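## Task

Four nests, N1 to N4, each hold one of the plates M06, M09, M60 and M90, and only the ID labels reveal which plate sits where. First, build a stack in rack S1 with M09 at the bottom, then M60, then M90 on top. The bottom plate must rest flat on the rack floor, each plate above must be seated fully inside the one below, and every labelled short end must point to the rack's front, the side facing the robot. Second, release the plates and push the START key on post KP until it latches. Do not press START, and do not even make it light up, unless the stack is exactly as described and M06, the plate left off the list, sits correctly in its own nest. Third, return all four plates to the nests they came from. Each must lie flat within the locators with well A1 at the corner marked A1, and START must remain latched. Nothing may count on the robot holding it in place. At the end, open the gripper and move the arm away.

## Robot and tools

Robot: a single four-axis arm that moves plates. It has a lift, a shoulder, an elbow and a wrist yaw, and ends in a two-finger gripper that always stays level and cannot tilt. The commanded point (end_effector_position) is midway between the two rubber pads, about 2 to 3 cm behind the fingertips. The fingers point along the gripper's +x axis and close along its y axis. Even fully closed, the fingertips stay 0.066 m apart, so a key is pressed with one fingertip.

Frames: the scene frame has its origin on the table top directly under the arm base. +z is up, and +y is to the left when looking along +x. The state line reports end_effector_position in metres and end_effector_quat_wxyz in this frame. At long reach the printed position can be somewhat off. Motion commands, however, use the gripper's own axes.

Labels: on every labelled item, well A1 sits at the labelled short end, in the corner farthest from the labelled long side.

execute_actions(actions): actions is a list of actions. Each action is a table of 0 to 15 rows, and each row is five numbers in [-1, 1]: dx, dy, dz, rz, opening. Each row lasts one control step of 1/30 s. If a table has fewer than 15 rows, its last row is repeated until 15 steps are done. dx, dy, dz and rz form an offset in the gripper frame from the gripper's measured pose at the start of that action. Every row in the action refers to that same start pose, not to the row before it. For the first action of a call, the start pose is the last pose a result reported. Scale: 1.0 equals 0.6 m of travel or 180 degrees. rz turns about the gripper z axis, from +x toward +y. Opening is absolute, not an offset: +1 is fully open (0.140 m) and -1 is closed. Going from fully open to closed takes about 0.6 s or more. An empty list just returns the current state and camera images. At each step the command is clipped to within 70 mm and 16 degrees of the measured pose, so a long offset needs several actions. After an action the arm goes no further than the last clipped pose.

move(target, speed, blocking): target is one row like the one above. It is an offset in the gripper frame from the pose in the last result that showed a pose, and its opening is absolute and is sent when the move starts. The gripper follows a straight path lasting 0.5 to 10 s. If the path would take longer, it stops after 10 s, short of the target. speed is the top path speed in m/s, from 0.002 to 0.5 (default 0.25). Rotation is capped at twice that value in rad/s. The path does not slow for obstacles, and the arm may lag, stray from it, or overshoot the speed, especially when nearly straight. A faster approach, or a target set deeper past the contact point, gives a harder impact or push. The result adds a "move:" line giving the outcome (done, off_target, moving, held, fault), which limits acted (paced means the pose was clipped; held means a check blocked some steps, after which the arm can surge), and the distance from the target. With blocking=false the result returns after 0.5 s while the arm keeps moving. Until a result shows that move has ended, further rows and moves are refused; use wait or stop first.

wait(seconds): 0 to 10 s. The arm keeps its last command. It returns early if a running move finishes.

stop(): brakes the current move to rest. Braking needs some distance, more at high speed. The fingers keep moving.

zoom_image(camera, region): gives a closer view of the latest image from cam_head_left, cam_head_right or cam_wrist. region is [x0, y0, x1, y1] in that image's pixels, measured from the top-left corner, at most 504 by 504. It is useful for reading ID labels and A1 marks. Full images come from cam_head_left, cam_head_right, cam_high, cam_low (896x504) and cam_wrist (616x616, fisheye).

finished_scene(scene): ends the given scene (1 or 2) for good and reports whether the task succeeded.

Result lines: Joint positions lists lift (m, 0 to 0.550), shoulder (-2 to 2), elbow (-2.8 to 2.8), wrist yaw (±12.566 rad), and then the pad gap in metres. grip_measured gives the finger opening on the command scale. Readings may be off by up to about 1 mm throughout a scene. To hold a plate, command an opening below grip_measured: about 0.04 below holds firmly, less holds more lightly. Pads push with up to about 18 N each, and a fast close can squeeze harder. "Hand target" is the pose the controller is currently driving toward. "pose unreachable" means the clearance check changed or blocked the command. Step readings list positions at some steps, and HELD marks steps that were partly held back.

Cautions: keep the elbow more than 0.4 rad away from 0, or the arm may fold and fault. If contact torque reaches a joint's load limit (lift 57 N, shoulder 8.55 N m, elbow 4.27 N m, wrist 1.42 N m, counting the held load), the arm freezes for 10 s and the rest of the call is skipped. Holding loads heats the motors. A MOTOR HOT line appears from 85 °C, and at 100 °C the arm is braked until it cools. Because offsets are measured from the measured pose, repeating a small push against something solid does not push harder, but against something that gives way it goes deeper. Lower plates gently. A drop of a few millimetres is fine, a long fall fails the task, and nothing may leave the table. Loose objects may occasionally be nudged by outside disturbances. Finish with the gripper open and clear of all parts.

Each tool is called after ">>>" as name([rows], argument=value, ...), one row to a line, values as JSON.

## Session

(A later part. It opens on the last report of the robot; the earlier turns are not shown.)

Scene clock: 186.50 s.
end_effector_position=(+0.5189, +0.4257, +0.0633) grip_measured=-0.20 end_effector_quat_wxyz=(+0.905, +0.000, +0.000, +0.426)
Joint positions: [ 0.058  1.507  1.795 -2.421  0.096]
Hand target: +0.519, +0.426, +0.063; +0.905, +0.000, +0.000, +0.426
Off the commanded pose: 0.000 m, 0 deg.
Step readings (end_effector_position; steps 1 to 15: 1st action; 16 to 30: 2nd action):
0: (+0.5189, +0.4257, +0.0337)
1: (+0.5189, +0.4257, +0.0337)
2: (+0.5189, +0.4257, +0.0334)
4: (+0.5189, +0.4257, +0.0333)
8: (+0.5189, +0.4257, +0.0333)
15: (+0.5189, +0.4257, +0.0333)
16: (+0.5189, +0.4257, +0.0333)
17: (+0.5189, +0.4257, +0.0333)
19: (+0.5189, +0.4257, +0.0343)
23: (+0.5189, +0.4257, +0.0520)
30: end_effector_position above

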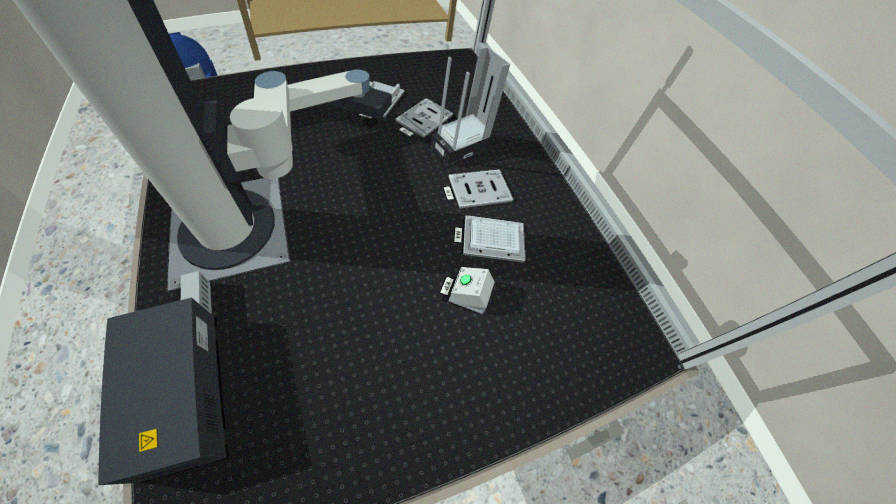

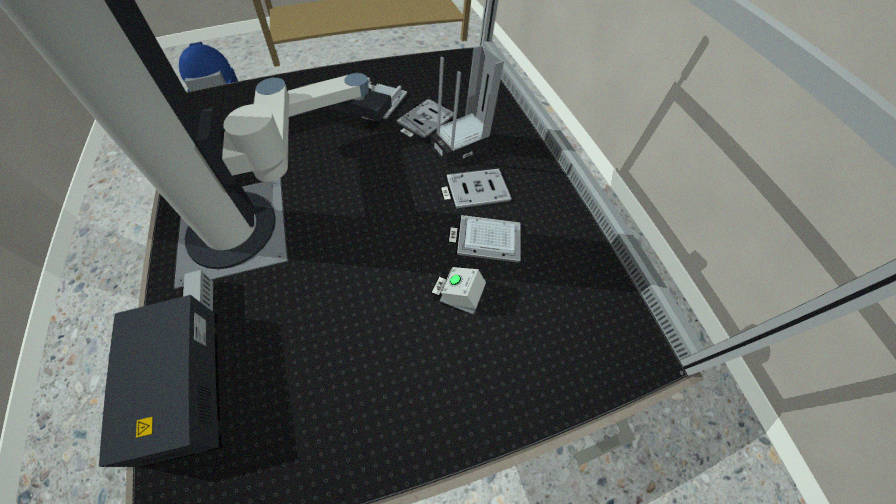

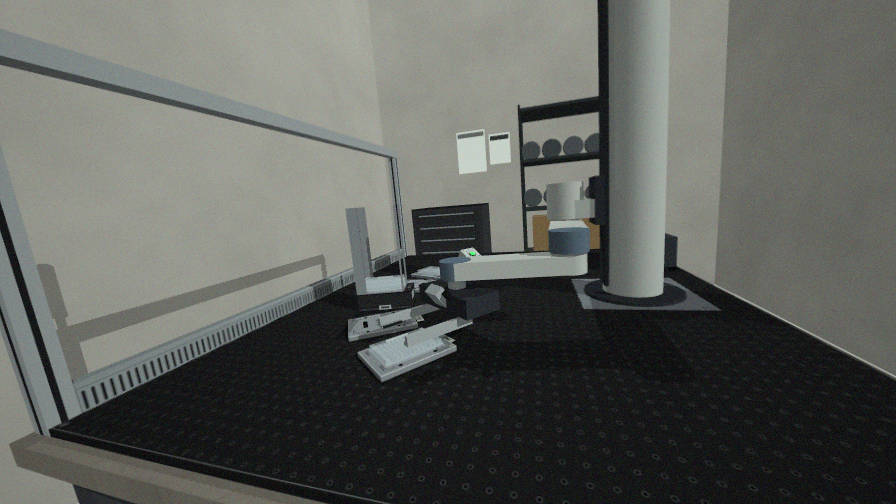

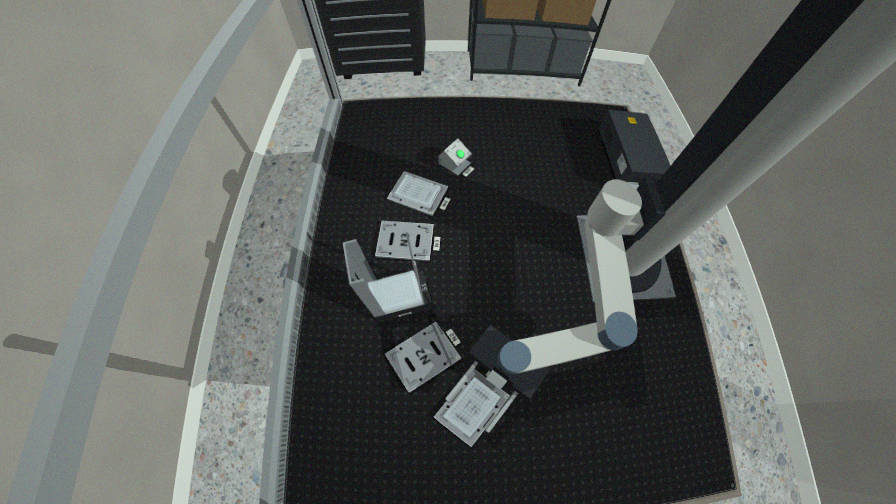

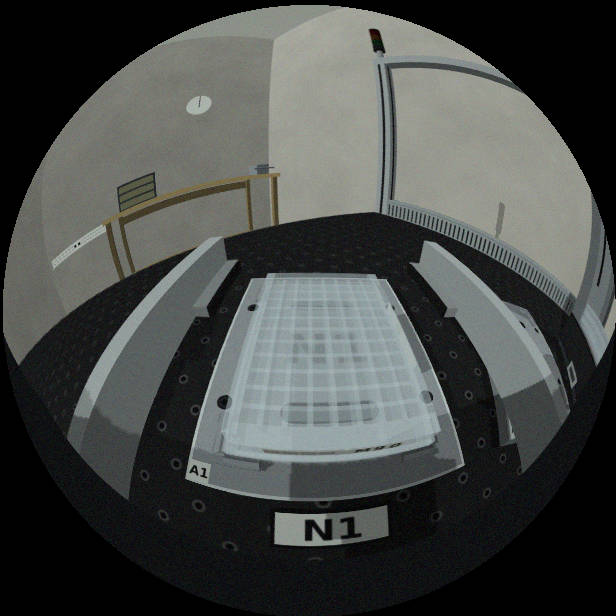

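>>> move(target=[0.1993, 0, 0, 0, 1], speed=0.15)

>>> execute_actions([
  [[0,0,0,0,0.8],[0,0,0,0,0.65],[0,0,0,0,0.5],[0,0,0,0,0.35],[0,0,0,0,0.2],[0,0,0,0,0.05],[0,0,0,0,-0.1],[0,0,0,0,-0.2],[0,0,0,0,-0.3],[0,0,0,0,-0.36],[0,0,0,0,-0.41],[0,0,0,0,-0.45],[0,0,0,0,-0.48],[0,0,0,0,-0.5],[0,0,0,0,-0.51]],
  [[0,0,0,0,-0.52],[0,0,0,0,-0.53],[0,0,0,0,-0.54],[0,0,0,0,-0.55],[0,0,0,0,-0.56],[0,0,0,0,-0.57],[0,0,0,0,-0.58],[0,0,0,0,-0.59],[0,0,0,0,-0.6],[0,0,0,0,-0.61],[0,0,0,0,-0.62]],
])

Scene clock: 192.77 s.
end_effector_position=(+0.7183, +0.1304, +0.0871) grip_measured=+0.99 end_effector_quat_wxyz=(+0.991, +0.000, +0.000, +0.137)
Joint positions: [ 0.082  0.802  1.869 -2.395  0.14 ]
Hand target: +0.718, +0.130, +0.087; +0.991, +0.000, +0.000, +0.137
Off the commanded pose: 0.000 m, 0 deg.
move: done

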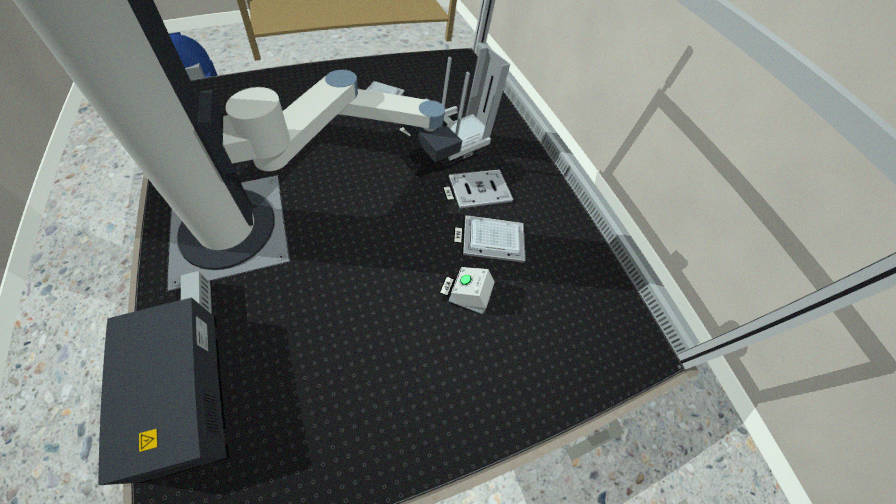

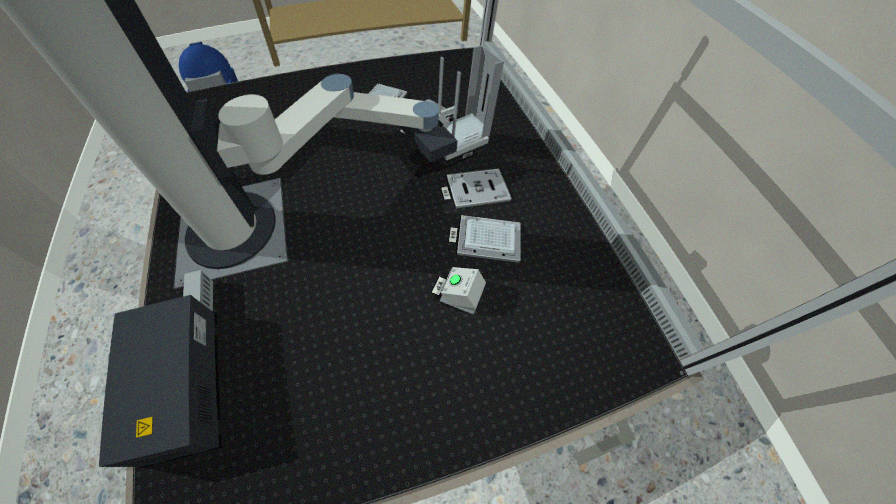

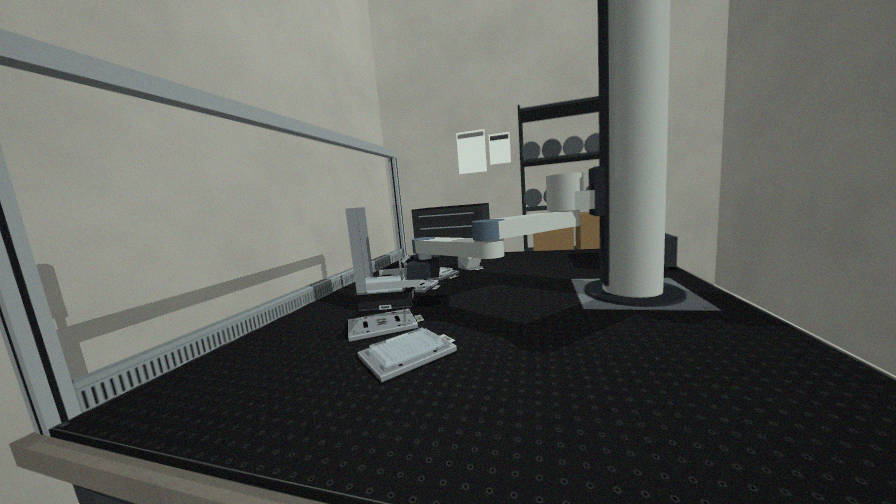

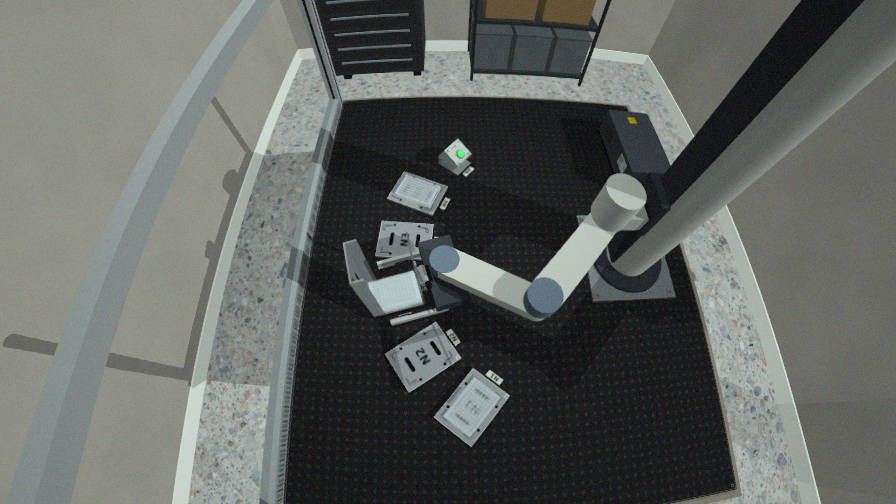

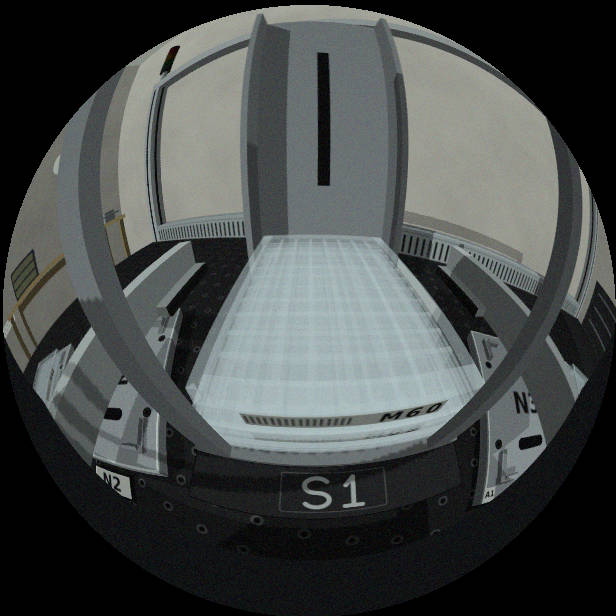

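Scene clock: 193.77 s.
end_effector_position=(+0.7183, +0.1304, +0.0871) grip_measured=-0.57 end_effector_quat_wxyz=(+0.991, +0.000, +0.000, +0.137)
Joint positions: [ 0.082  0.802  1.869 -2.395  0.082]
Hand target: +0.718, +0.130, +0.087; +0.991, +0.000, +0.000, +0.137
Off the commanded pose: 0.000 m, 0 deg.
Step readings (end_effector_position; steps 1 to 15: 1st action; 16 to 30: 2nd action):
0: (+0.7183, +0.1304, +0.0871)
1: (+0.7183, +0.1304, +0.0871)
2: (+0.7183, +0.1304, +0.0871)
4: (+0.7183, +0.1304, +0.0871)
8: (+0.7183, +0.1304, +0.0871)
15: (+0.7183, +0.1304, +0.0871)
16: (+0.7183, +0.1304, +0.0871)
17: (+0.7183, +0.1304, +0.0871)
19: (+0.7183, +0.1304, +0.0871)
23: (+0.7183, +0.1304, +0.0871)
30: end_effector_position above

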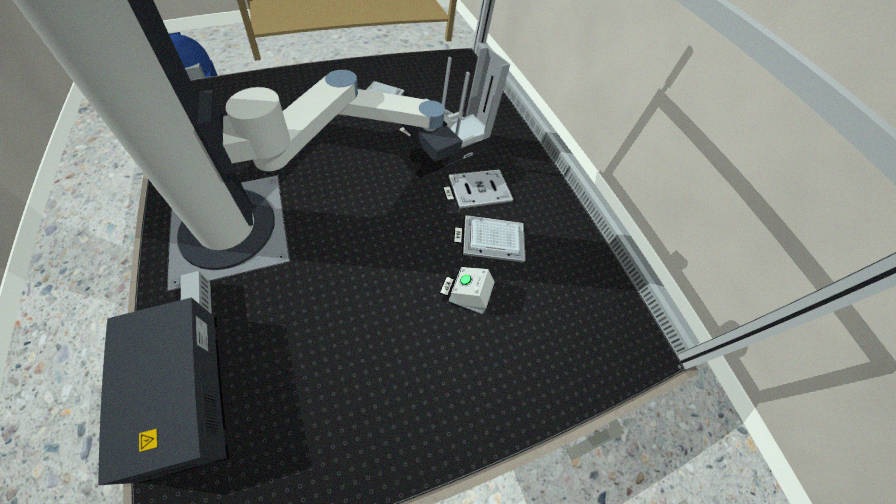

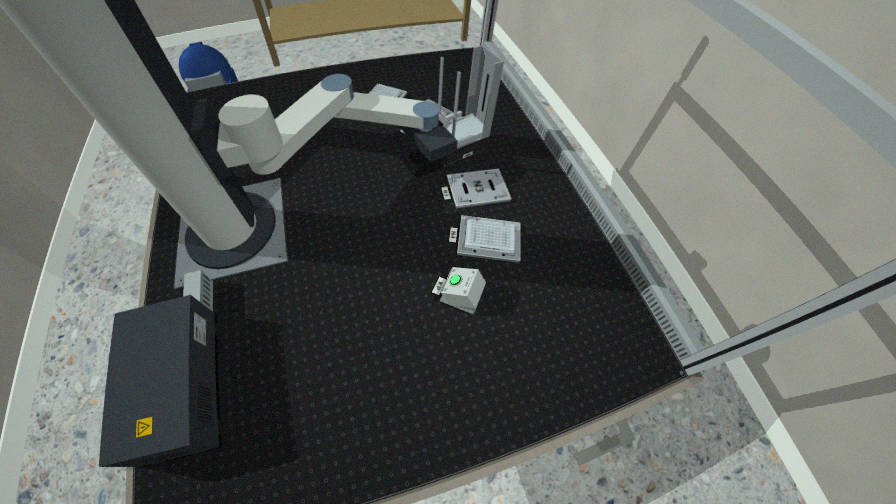

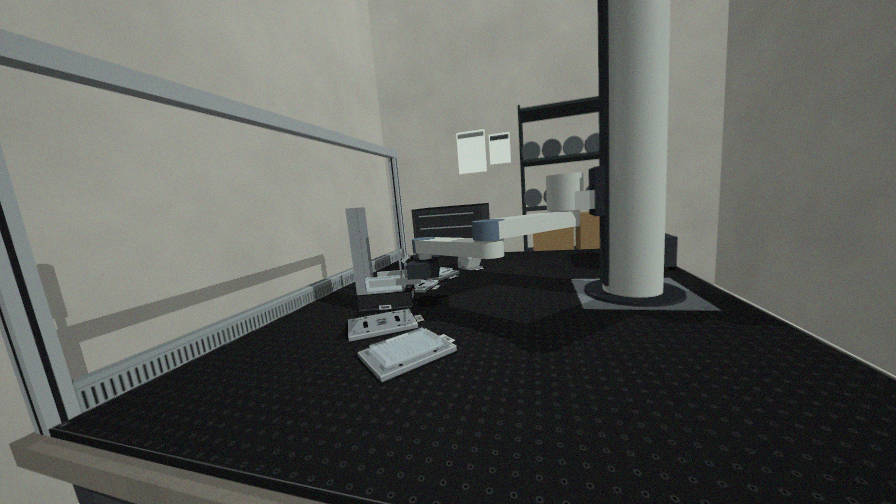

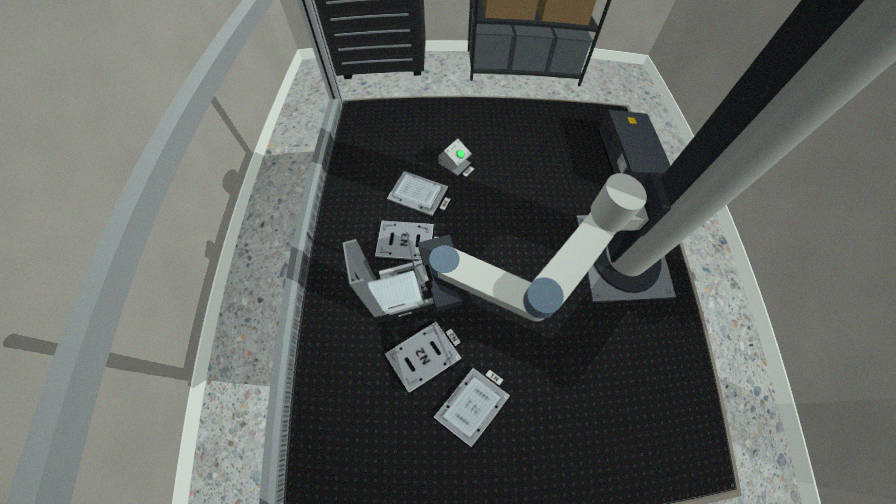

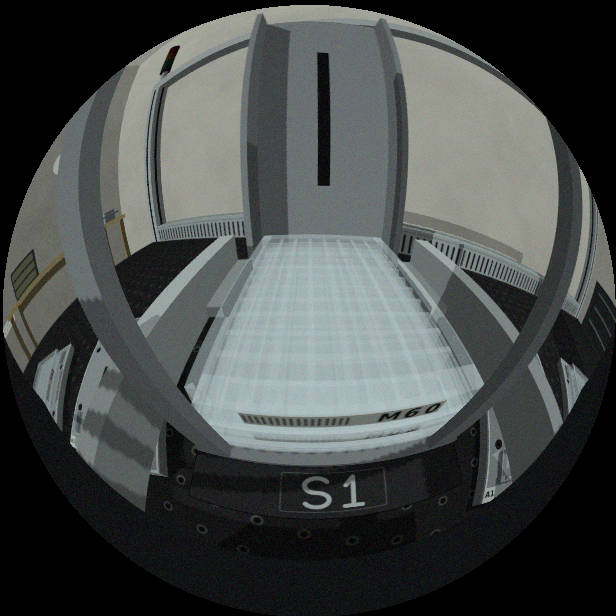

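>>> move(target=[0, 0, 0.025, 0, -0.62], speed=0.03)

Scene clock: 194.67 s.
end_effector_position=(+0.7183, +0.1304, +0.1021) grip_measured=-0.57 end_effector_quat_wxyz=(+0.991, +0.000, +0.000, +0.137)
Joint positions: [ 0.097  0.802  1.869 -2.395  0.082]
Hand target: +0.718, +0.130, +0.102; +0.991, +0.000, +0.000, +0.137
Off the commanded pose: 0.000 m, 0 deg.
move: done

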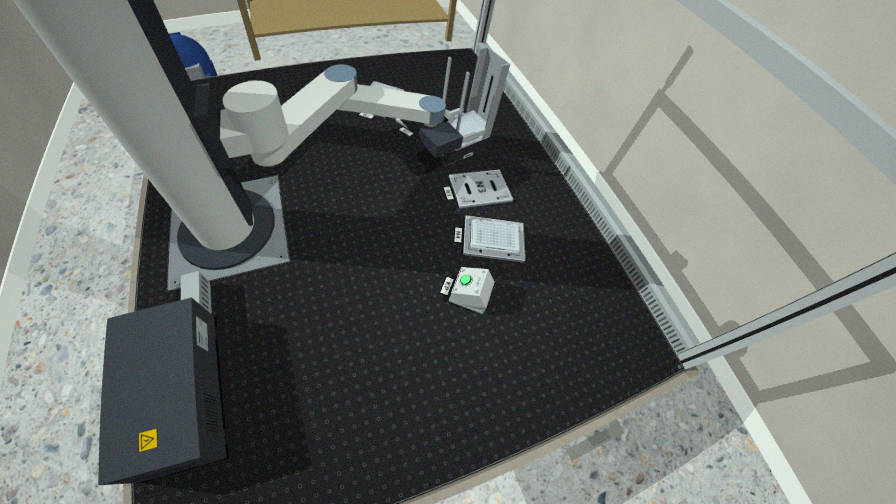

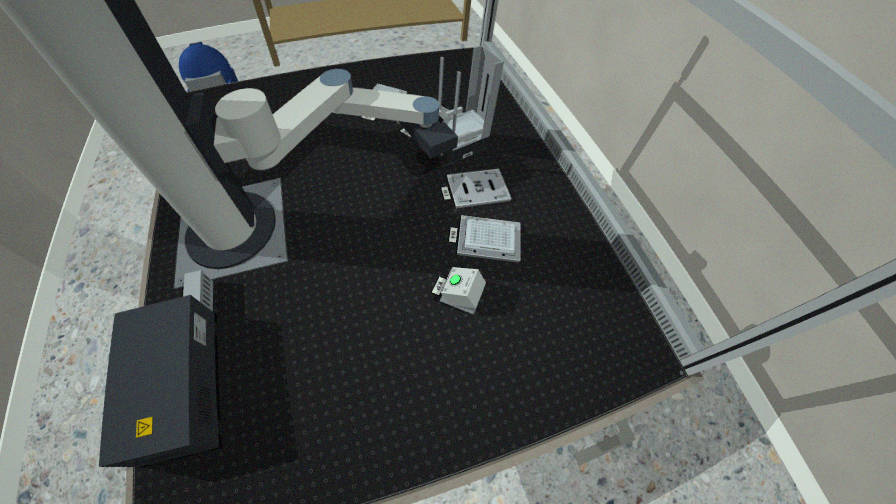

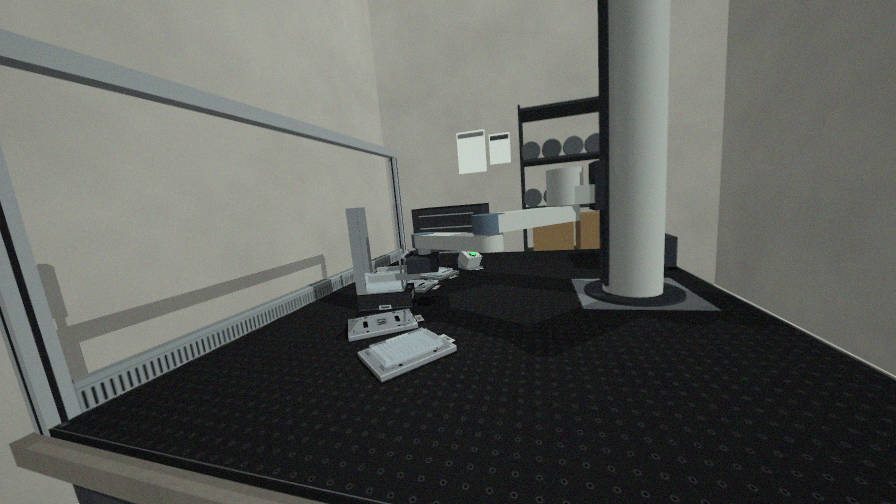

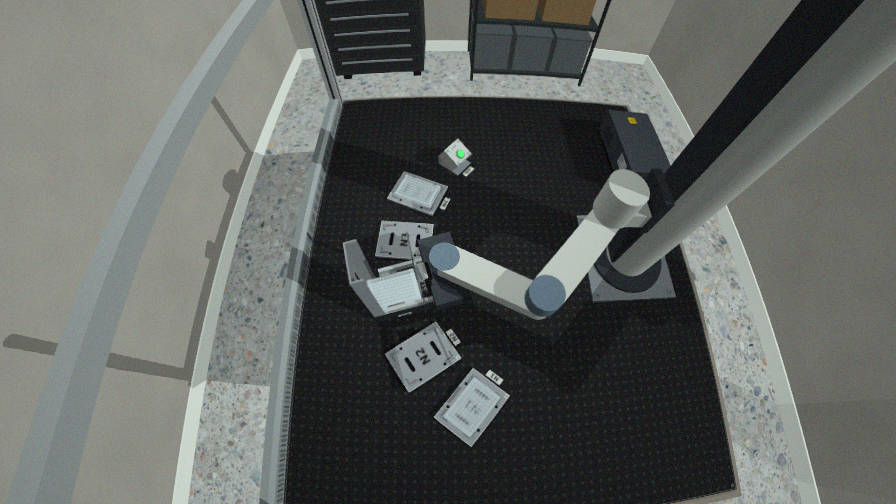

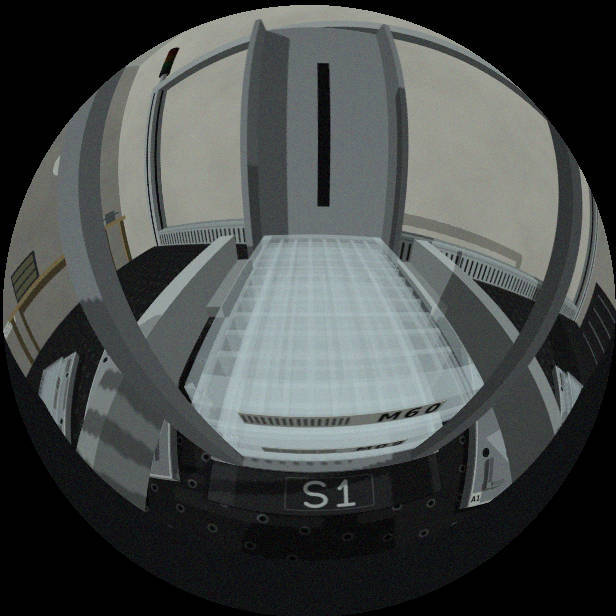

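>>> move(target=[0, 0, 0.4048, 0, -0.62], speed=0.25)

Scene clock: 196.33 s.
end_effector_position=(+0.7183, +0.1305, +0.3451) grip_measured=-0.57 end_effector_quat_wxyz=(+0.991, +0.000, +0.000, +0.137)
Joint positions: [ 0.34   0.802  1.869 -2.395  0.082]
Hand target: +0.718, +0.130, +0.345; +0.991, +0.000, +0.000, +0.137
Off the commanded pose: 0.000 m, 0 deg.
move: done

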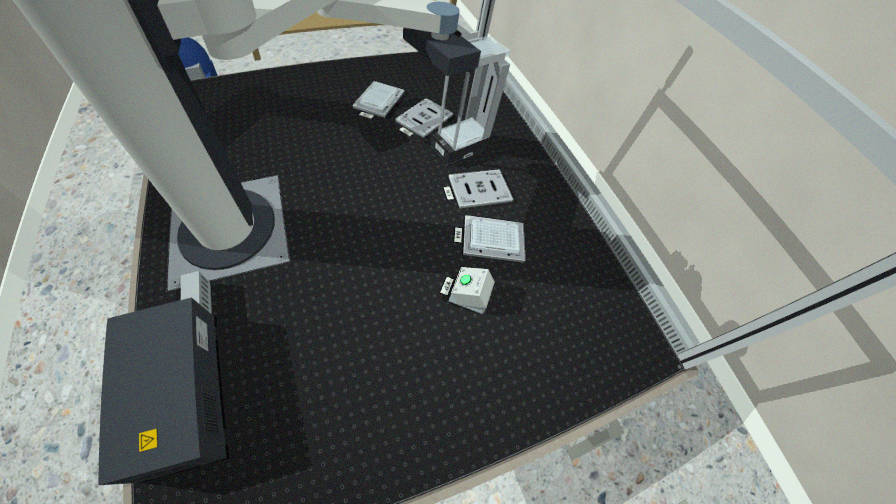

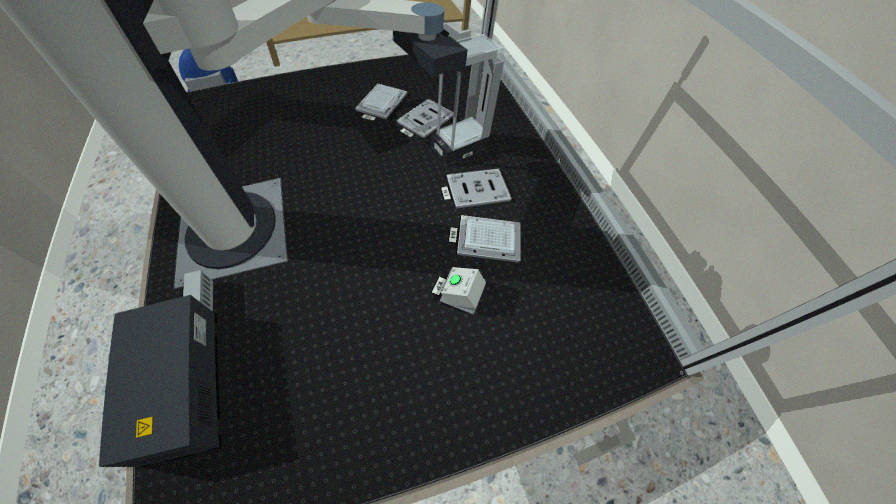

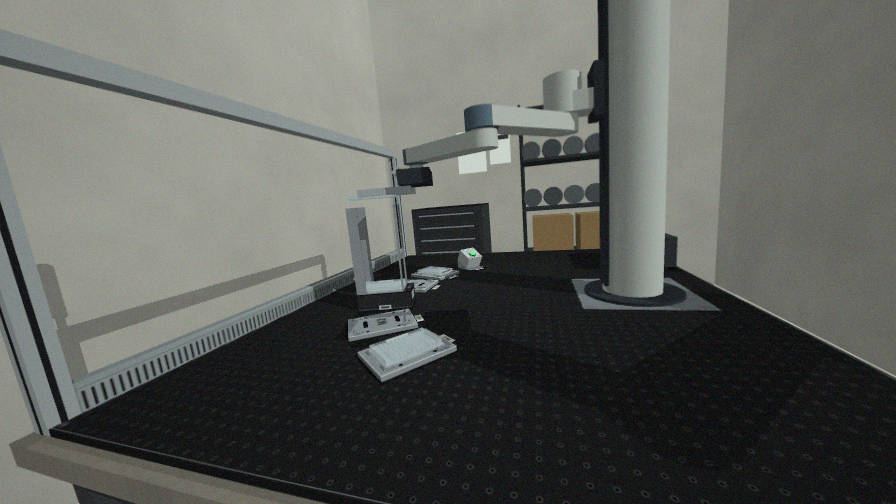

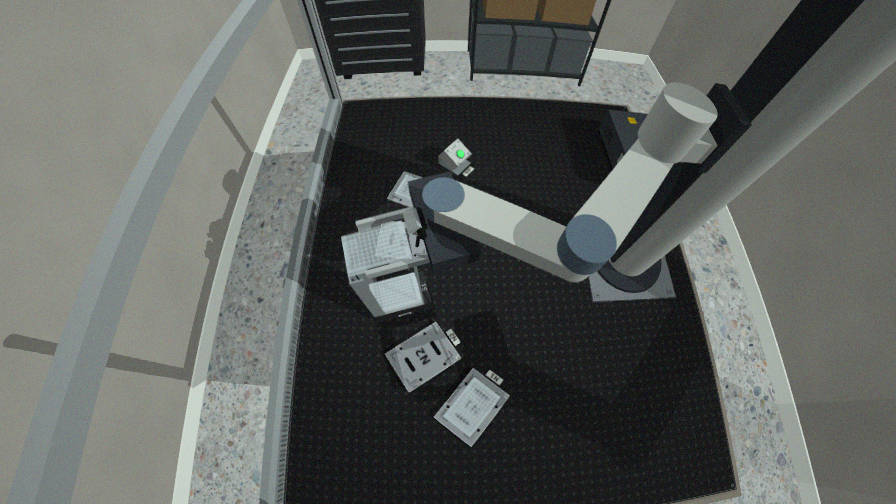

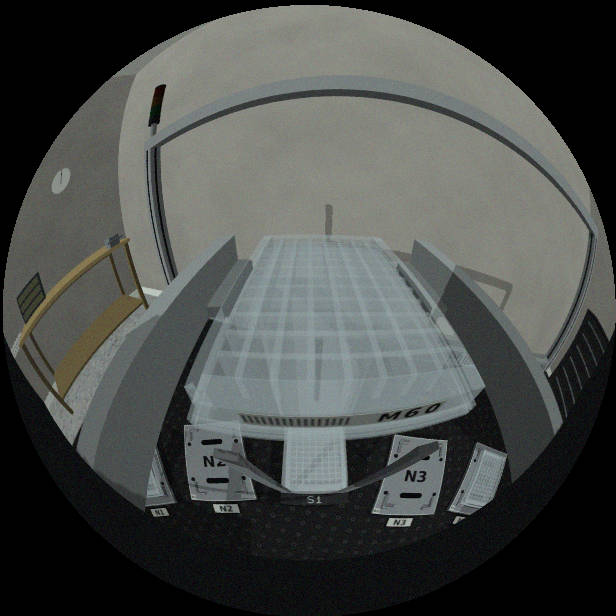

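>>> move(target=[-0.1053, -0.2919, 0, -0.1199, -0.62], speed=0.25)

Scene clock: 197.77 s.
end_effector_position=(+0.7051, -0.0555, +0.3451) grip_measured=-0.57 end_effector_quat_wxyz=(+0.999, +0.000, +0.000, -0.051)
Joint positions: [ 0.34   0.544  1.708 -2.355  0.082]
Hand target: +0.705, -0.055, +0.345; +0.999, +0.000, +0.000, -0.051
Off the commanded pose: 0.000 m, 0 deg.
move: done

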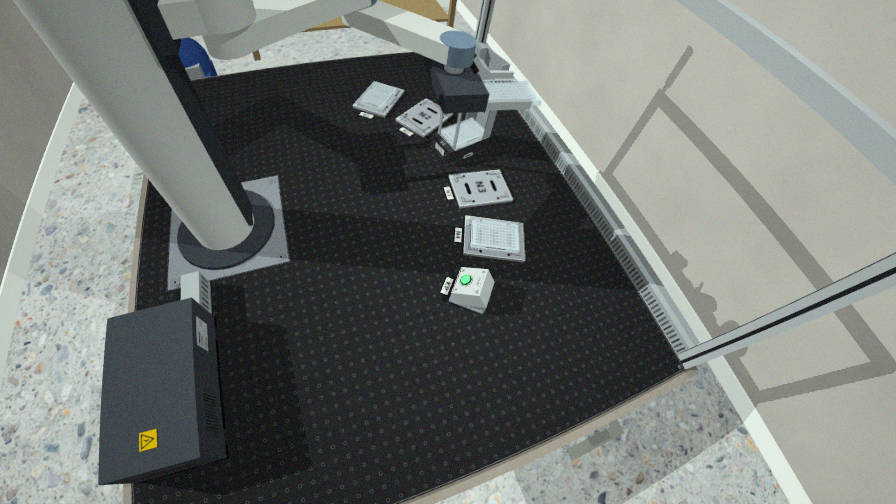

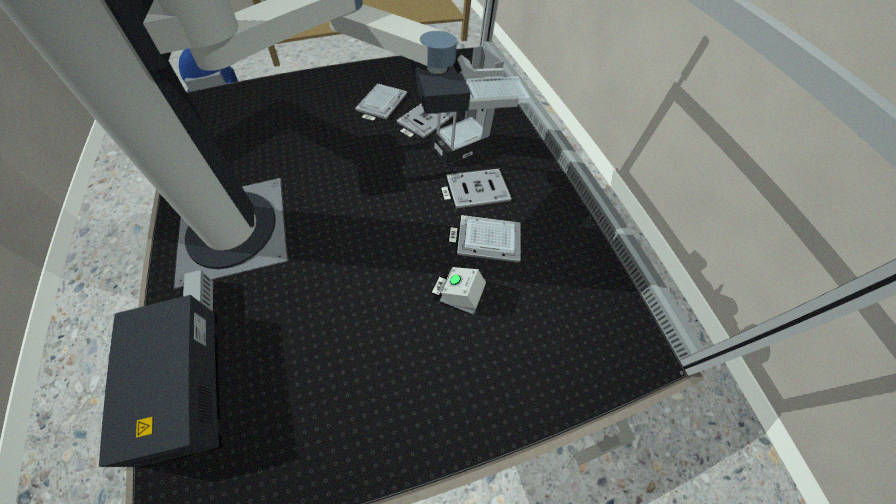

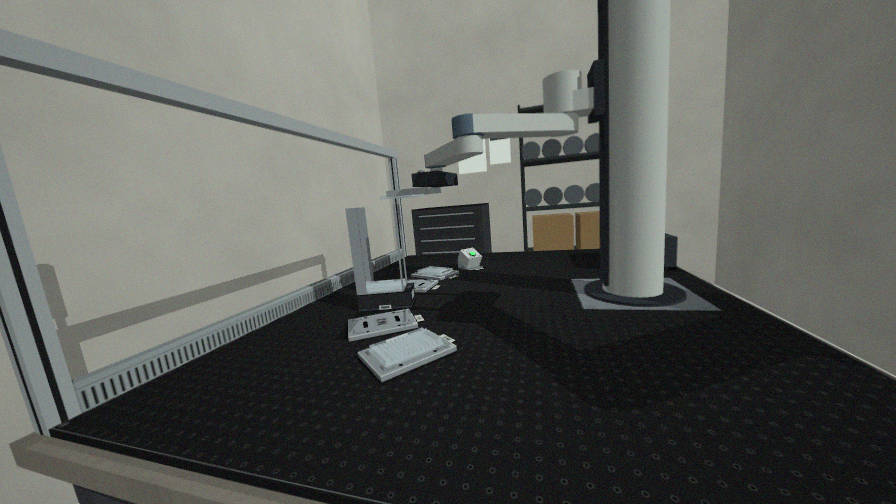

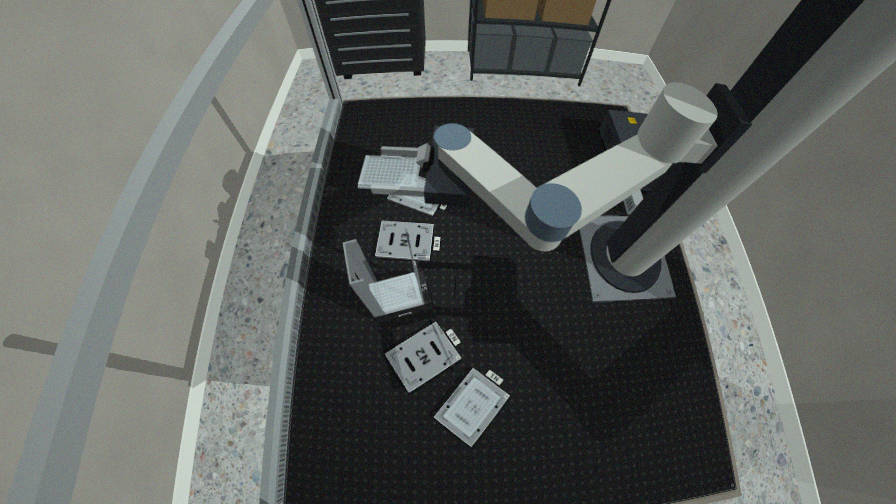

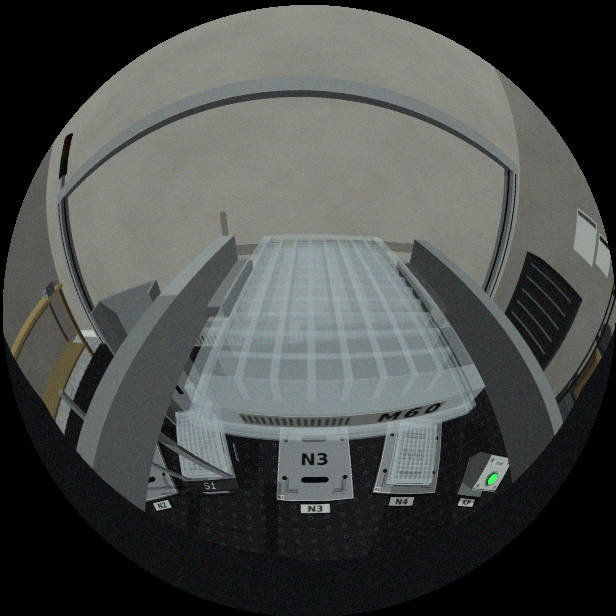

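>>> move(target=[0, 0.0005, -0.5002, 0, -0.62], speed=0.28)

Scene clock: 199.47 s.
end_effector_position=(+0.7051, -0.0553, +0.0449) grip_measured=-0.57 end_effector_quat_wxyz=(+0.999, +0.000, +0.000, -0.051)
Joint positions: [ 0.04   0.545  1.708 -2.355  0.082]
Hand target: +0.705, -0.055, +0.045; +0.999, +0.000, +0.000, -0.051
Off the commanded pose: 0.000 m, 0 deg.
move: done

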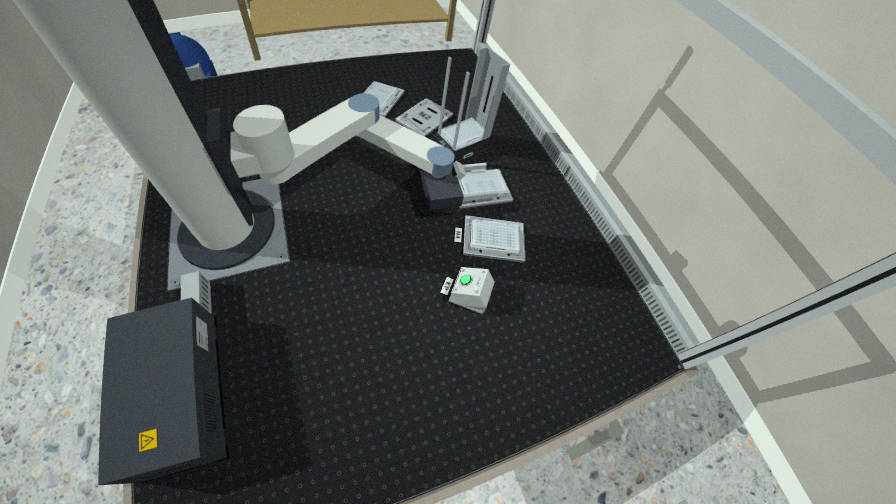

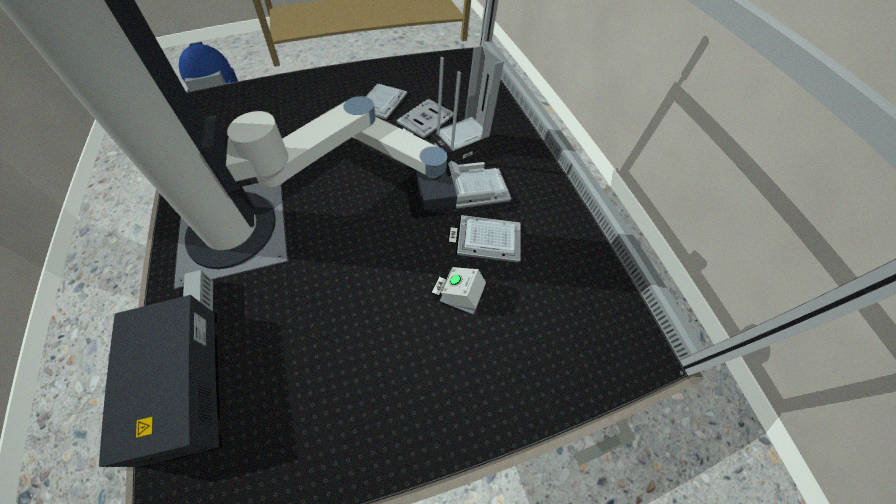

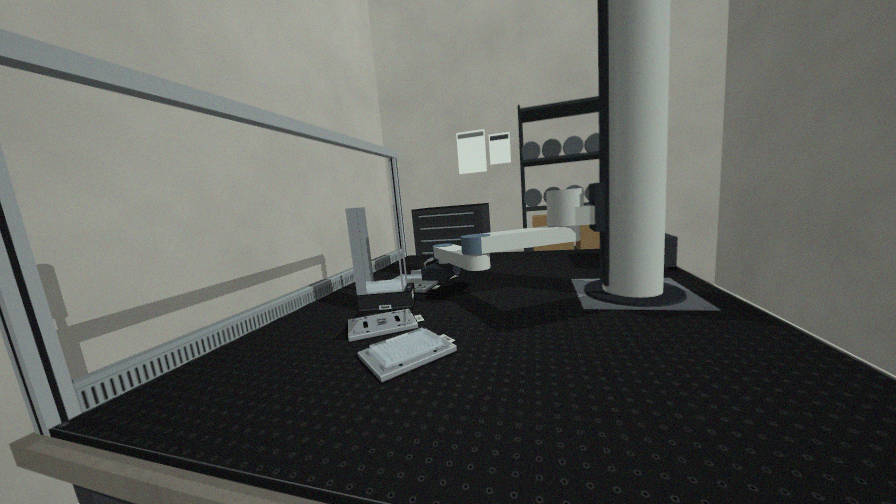

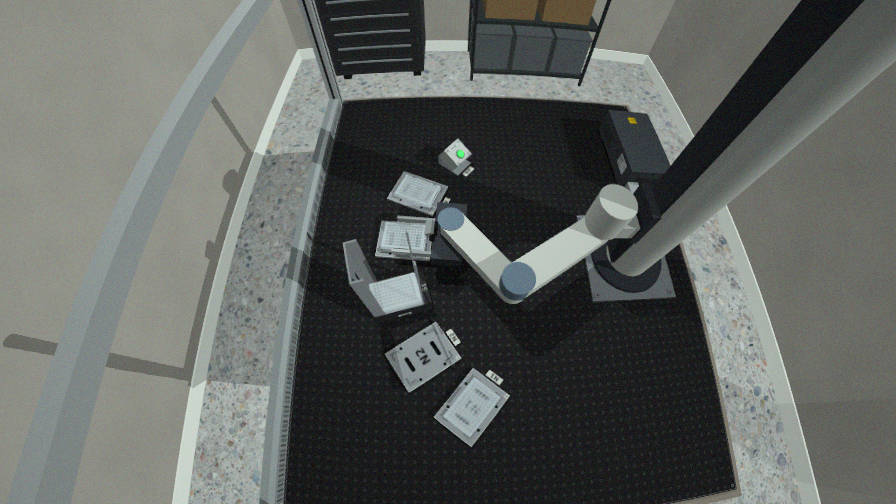

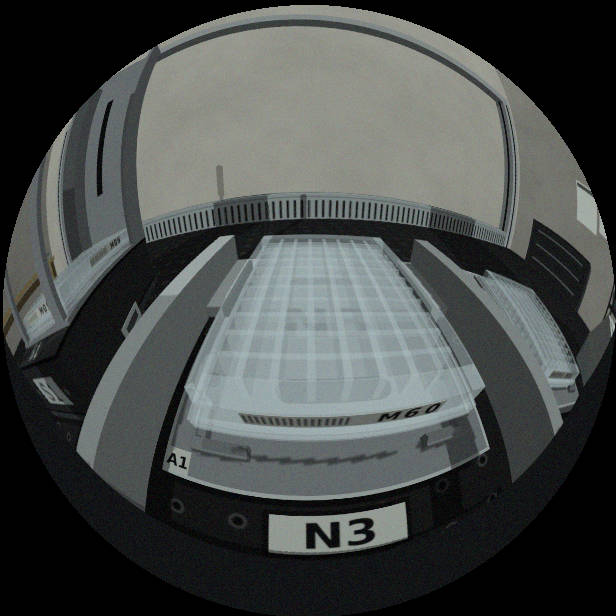

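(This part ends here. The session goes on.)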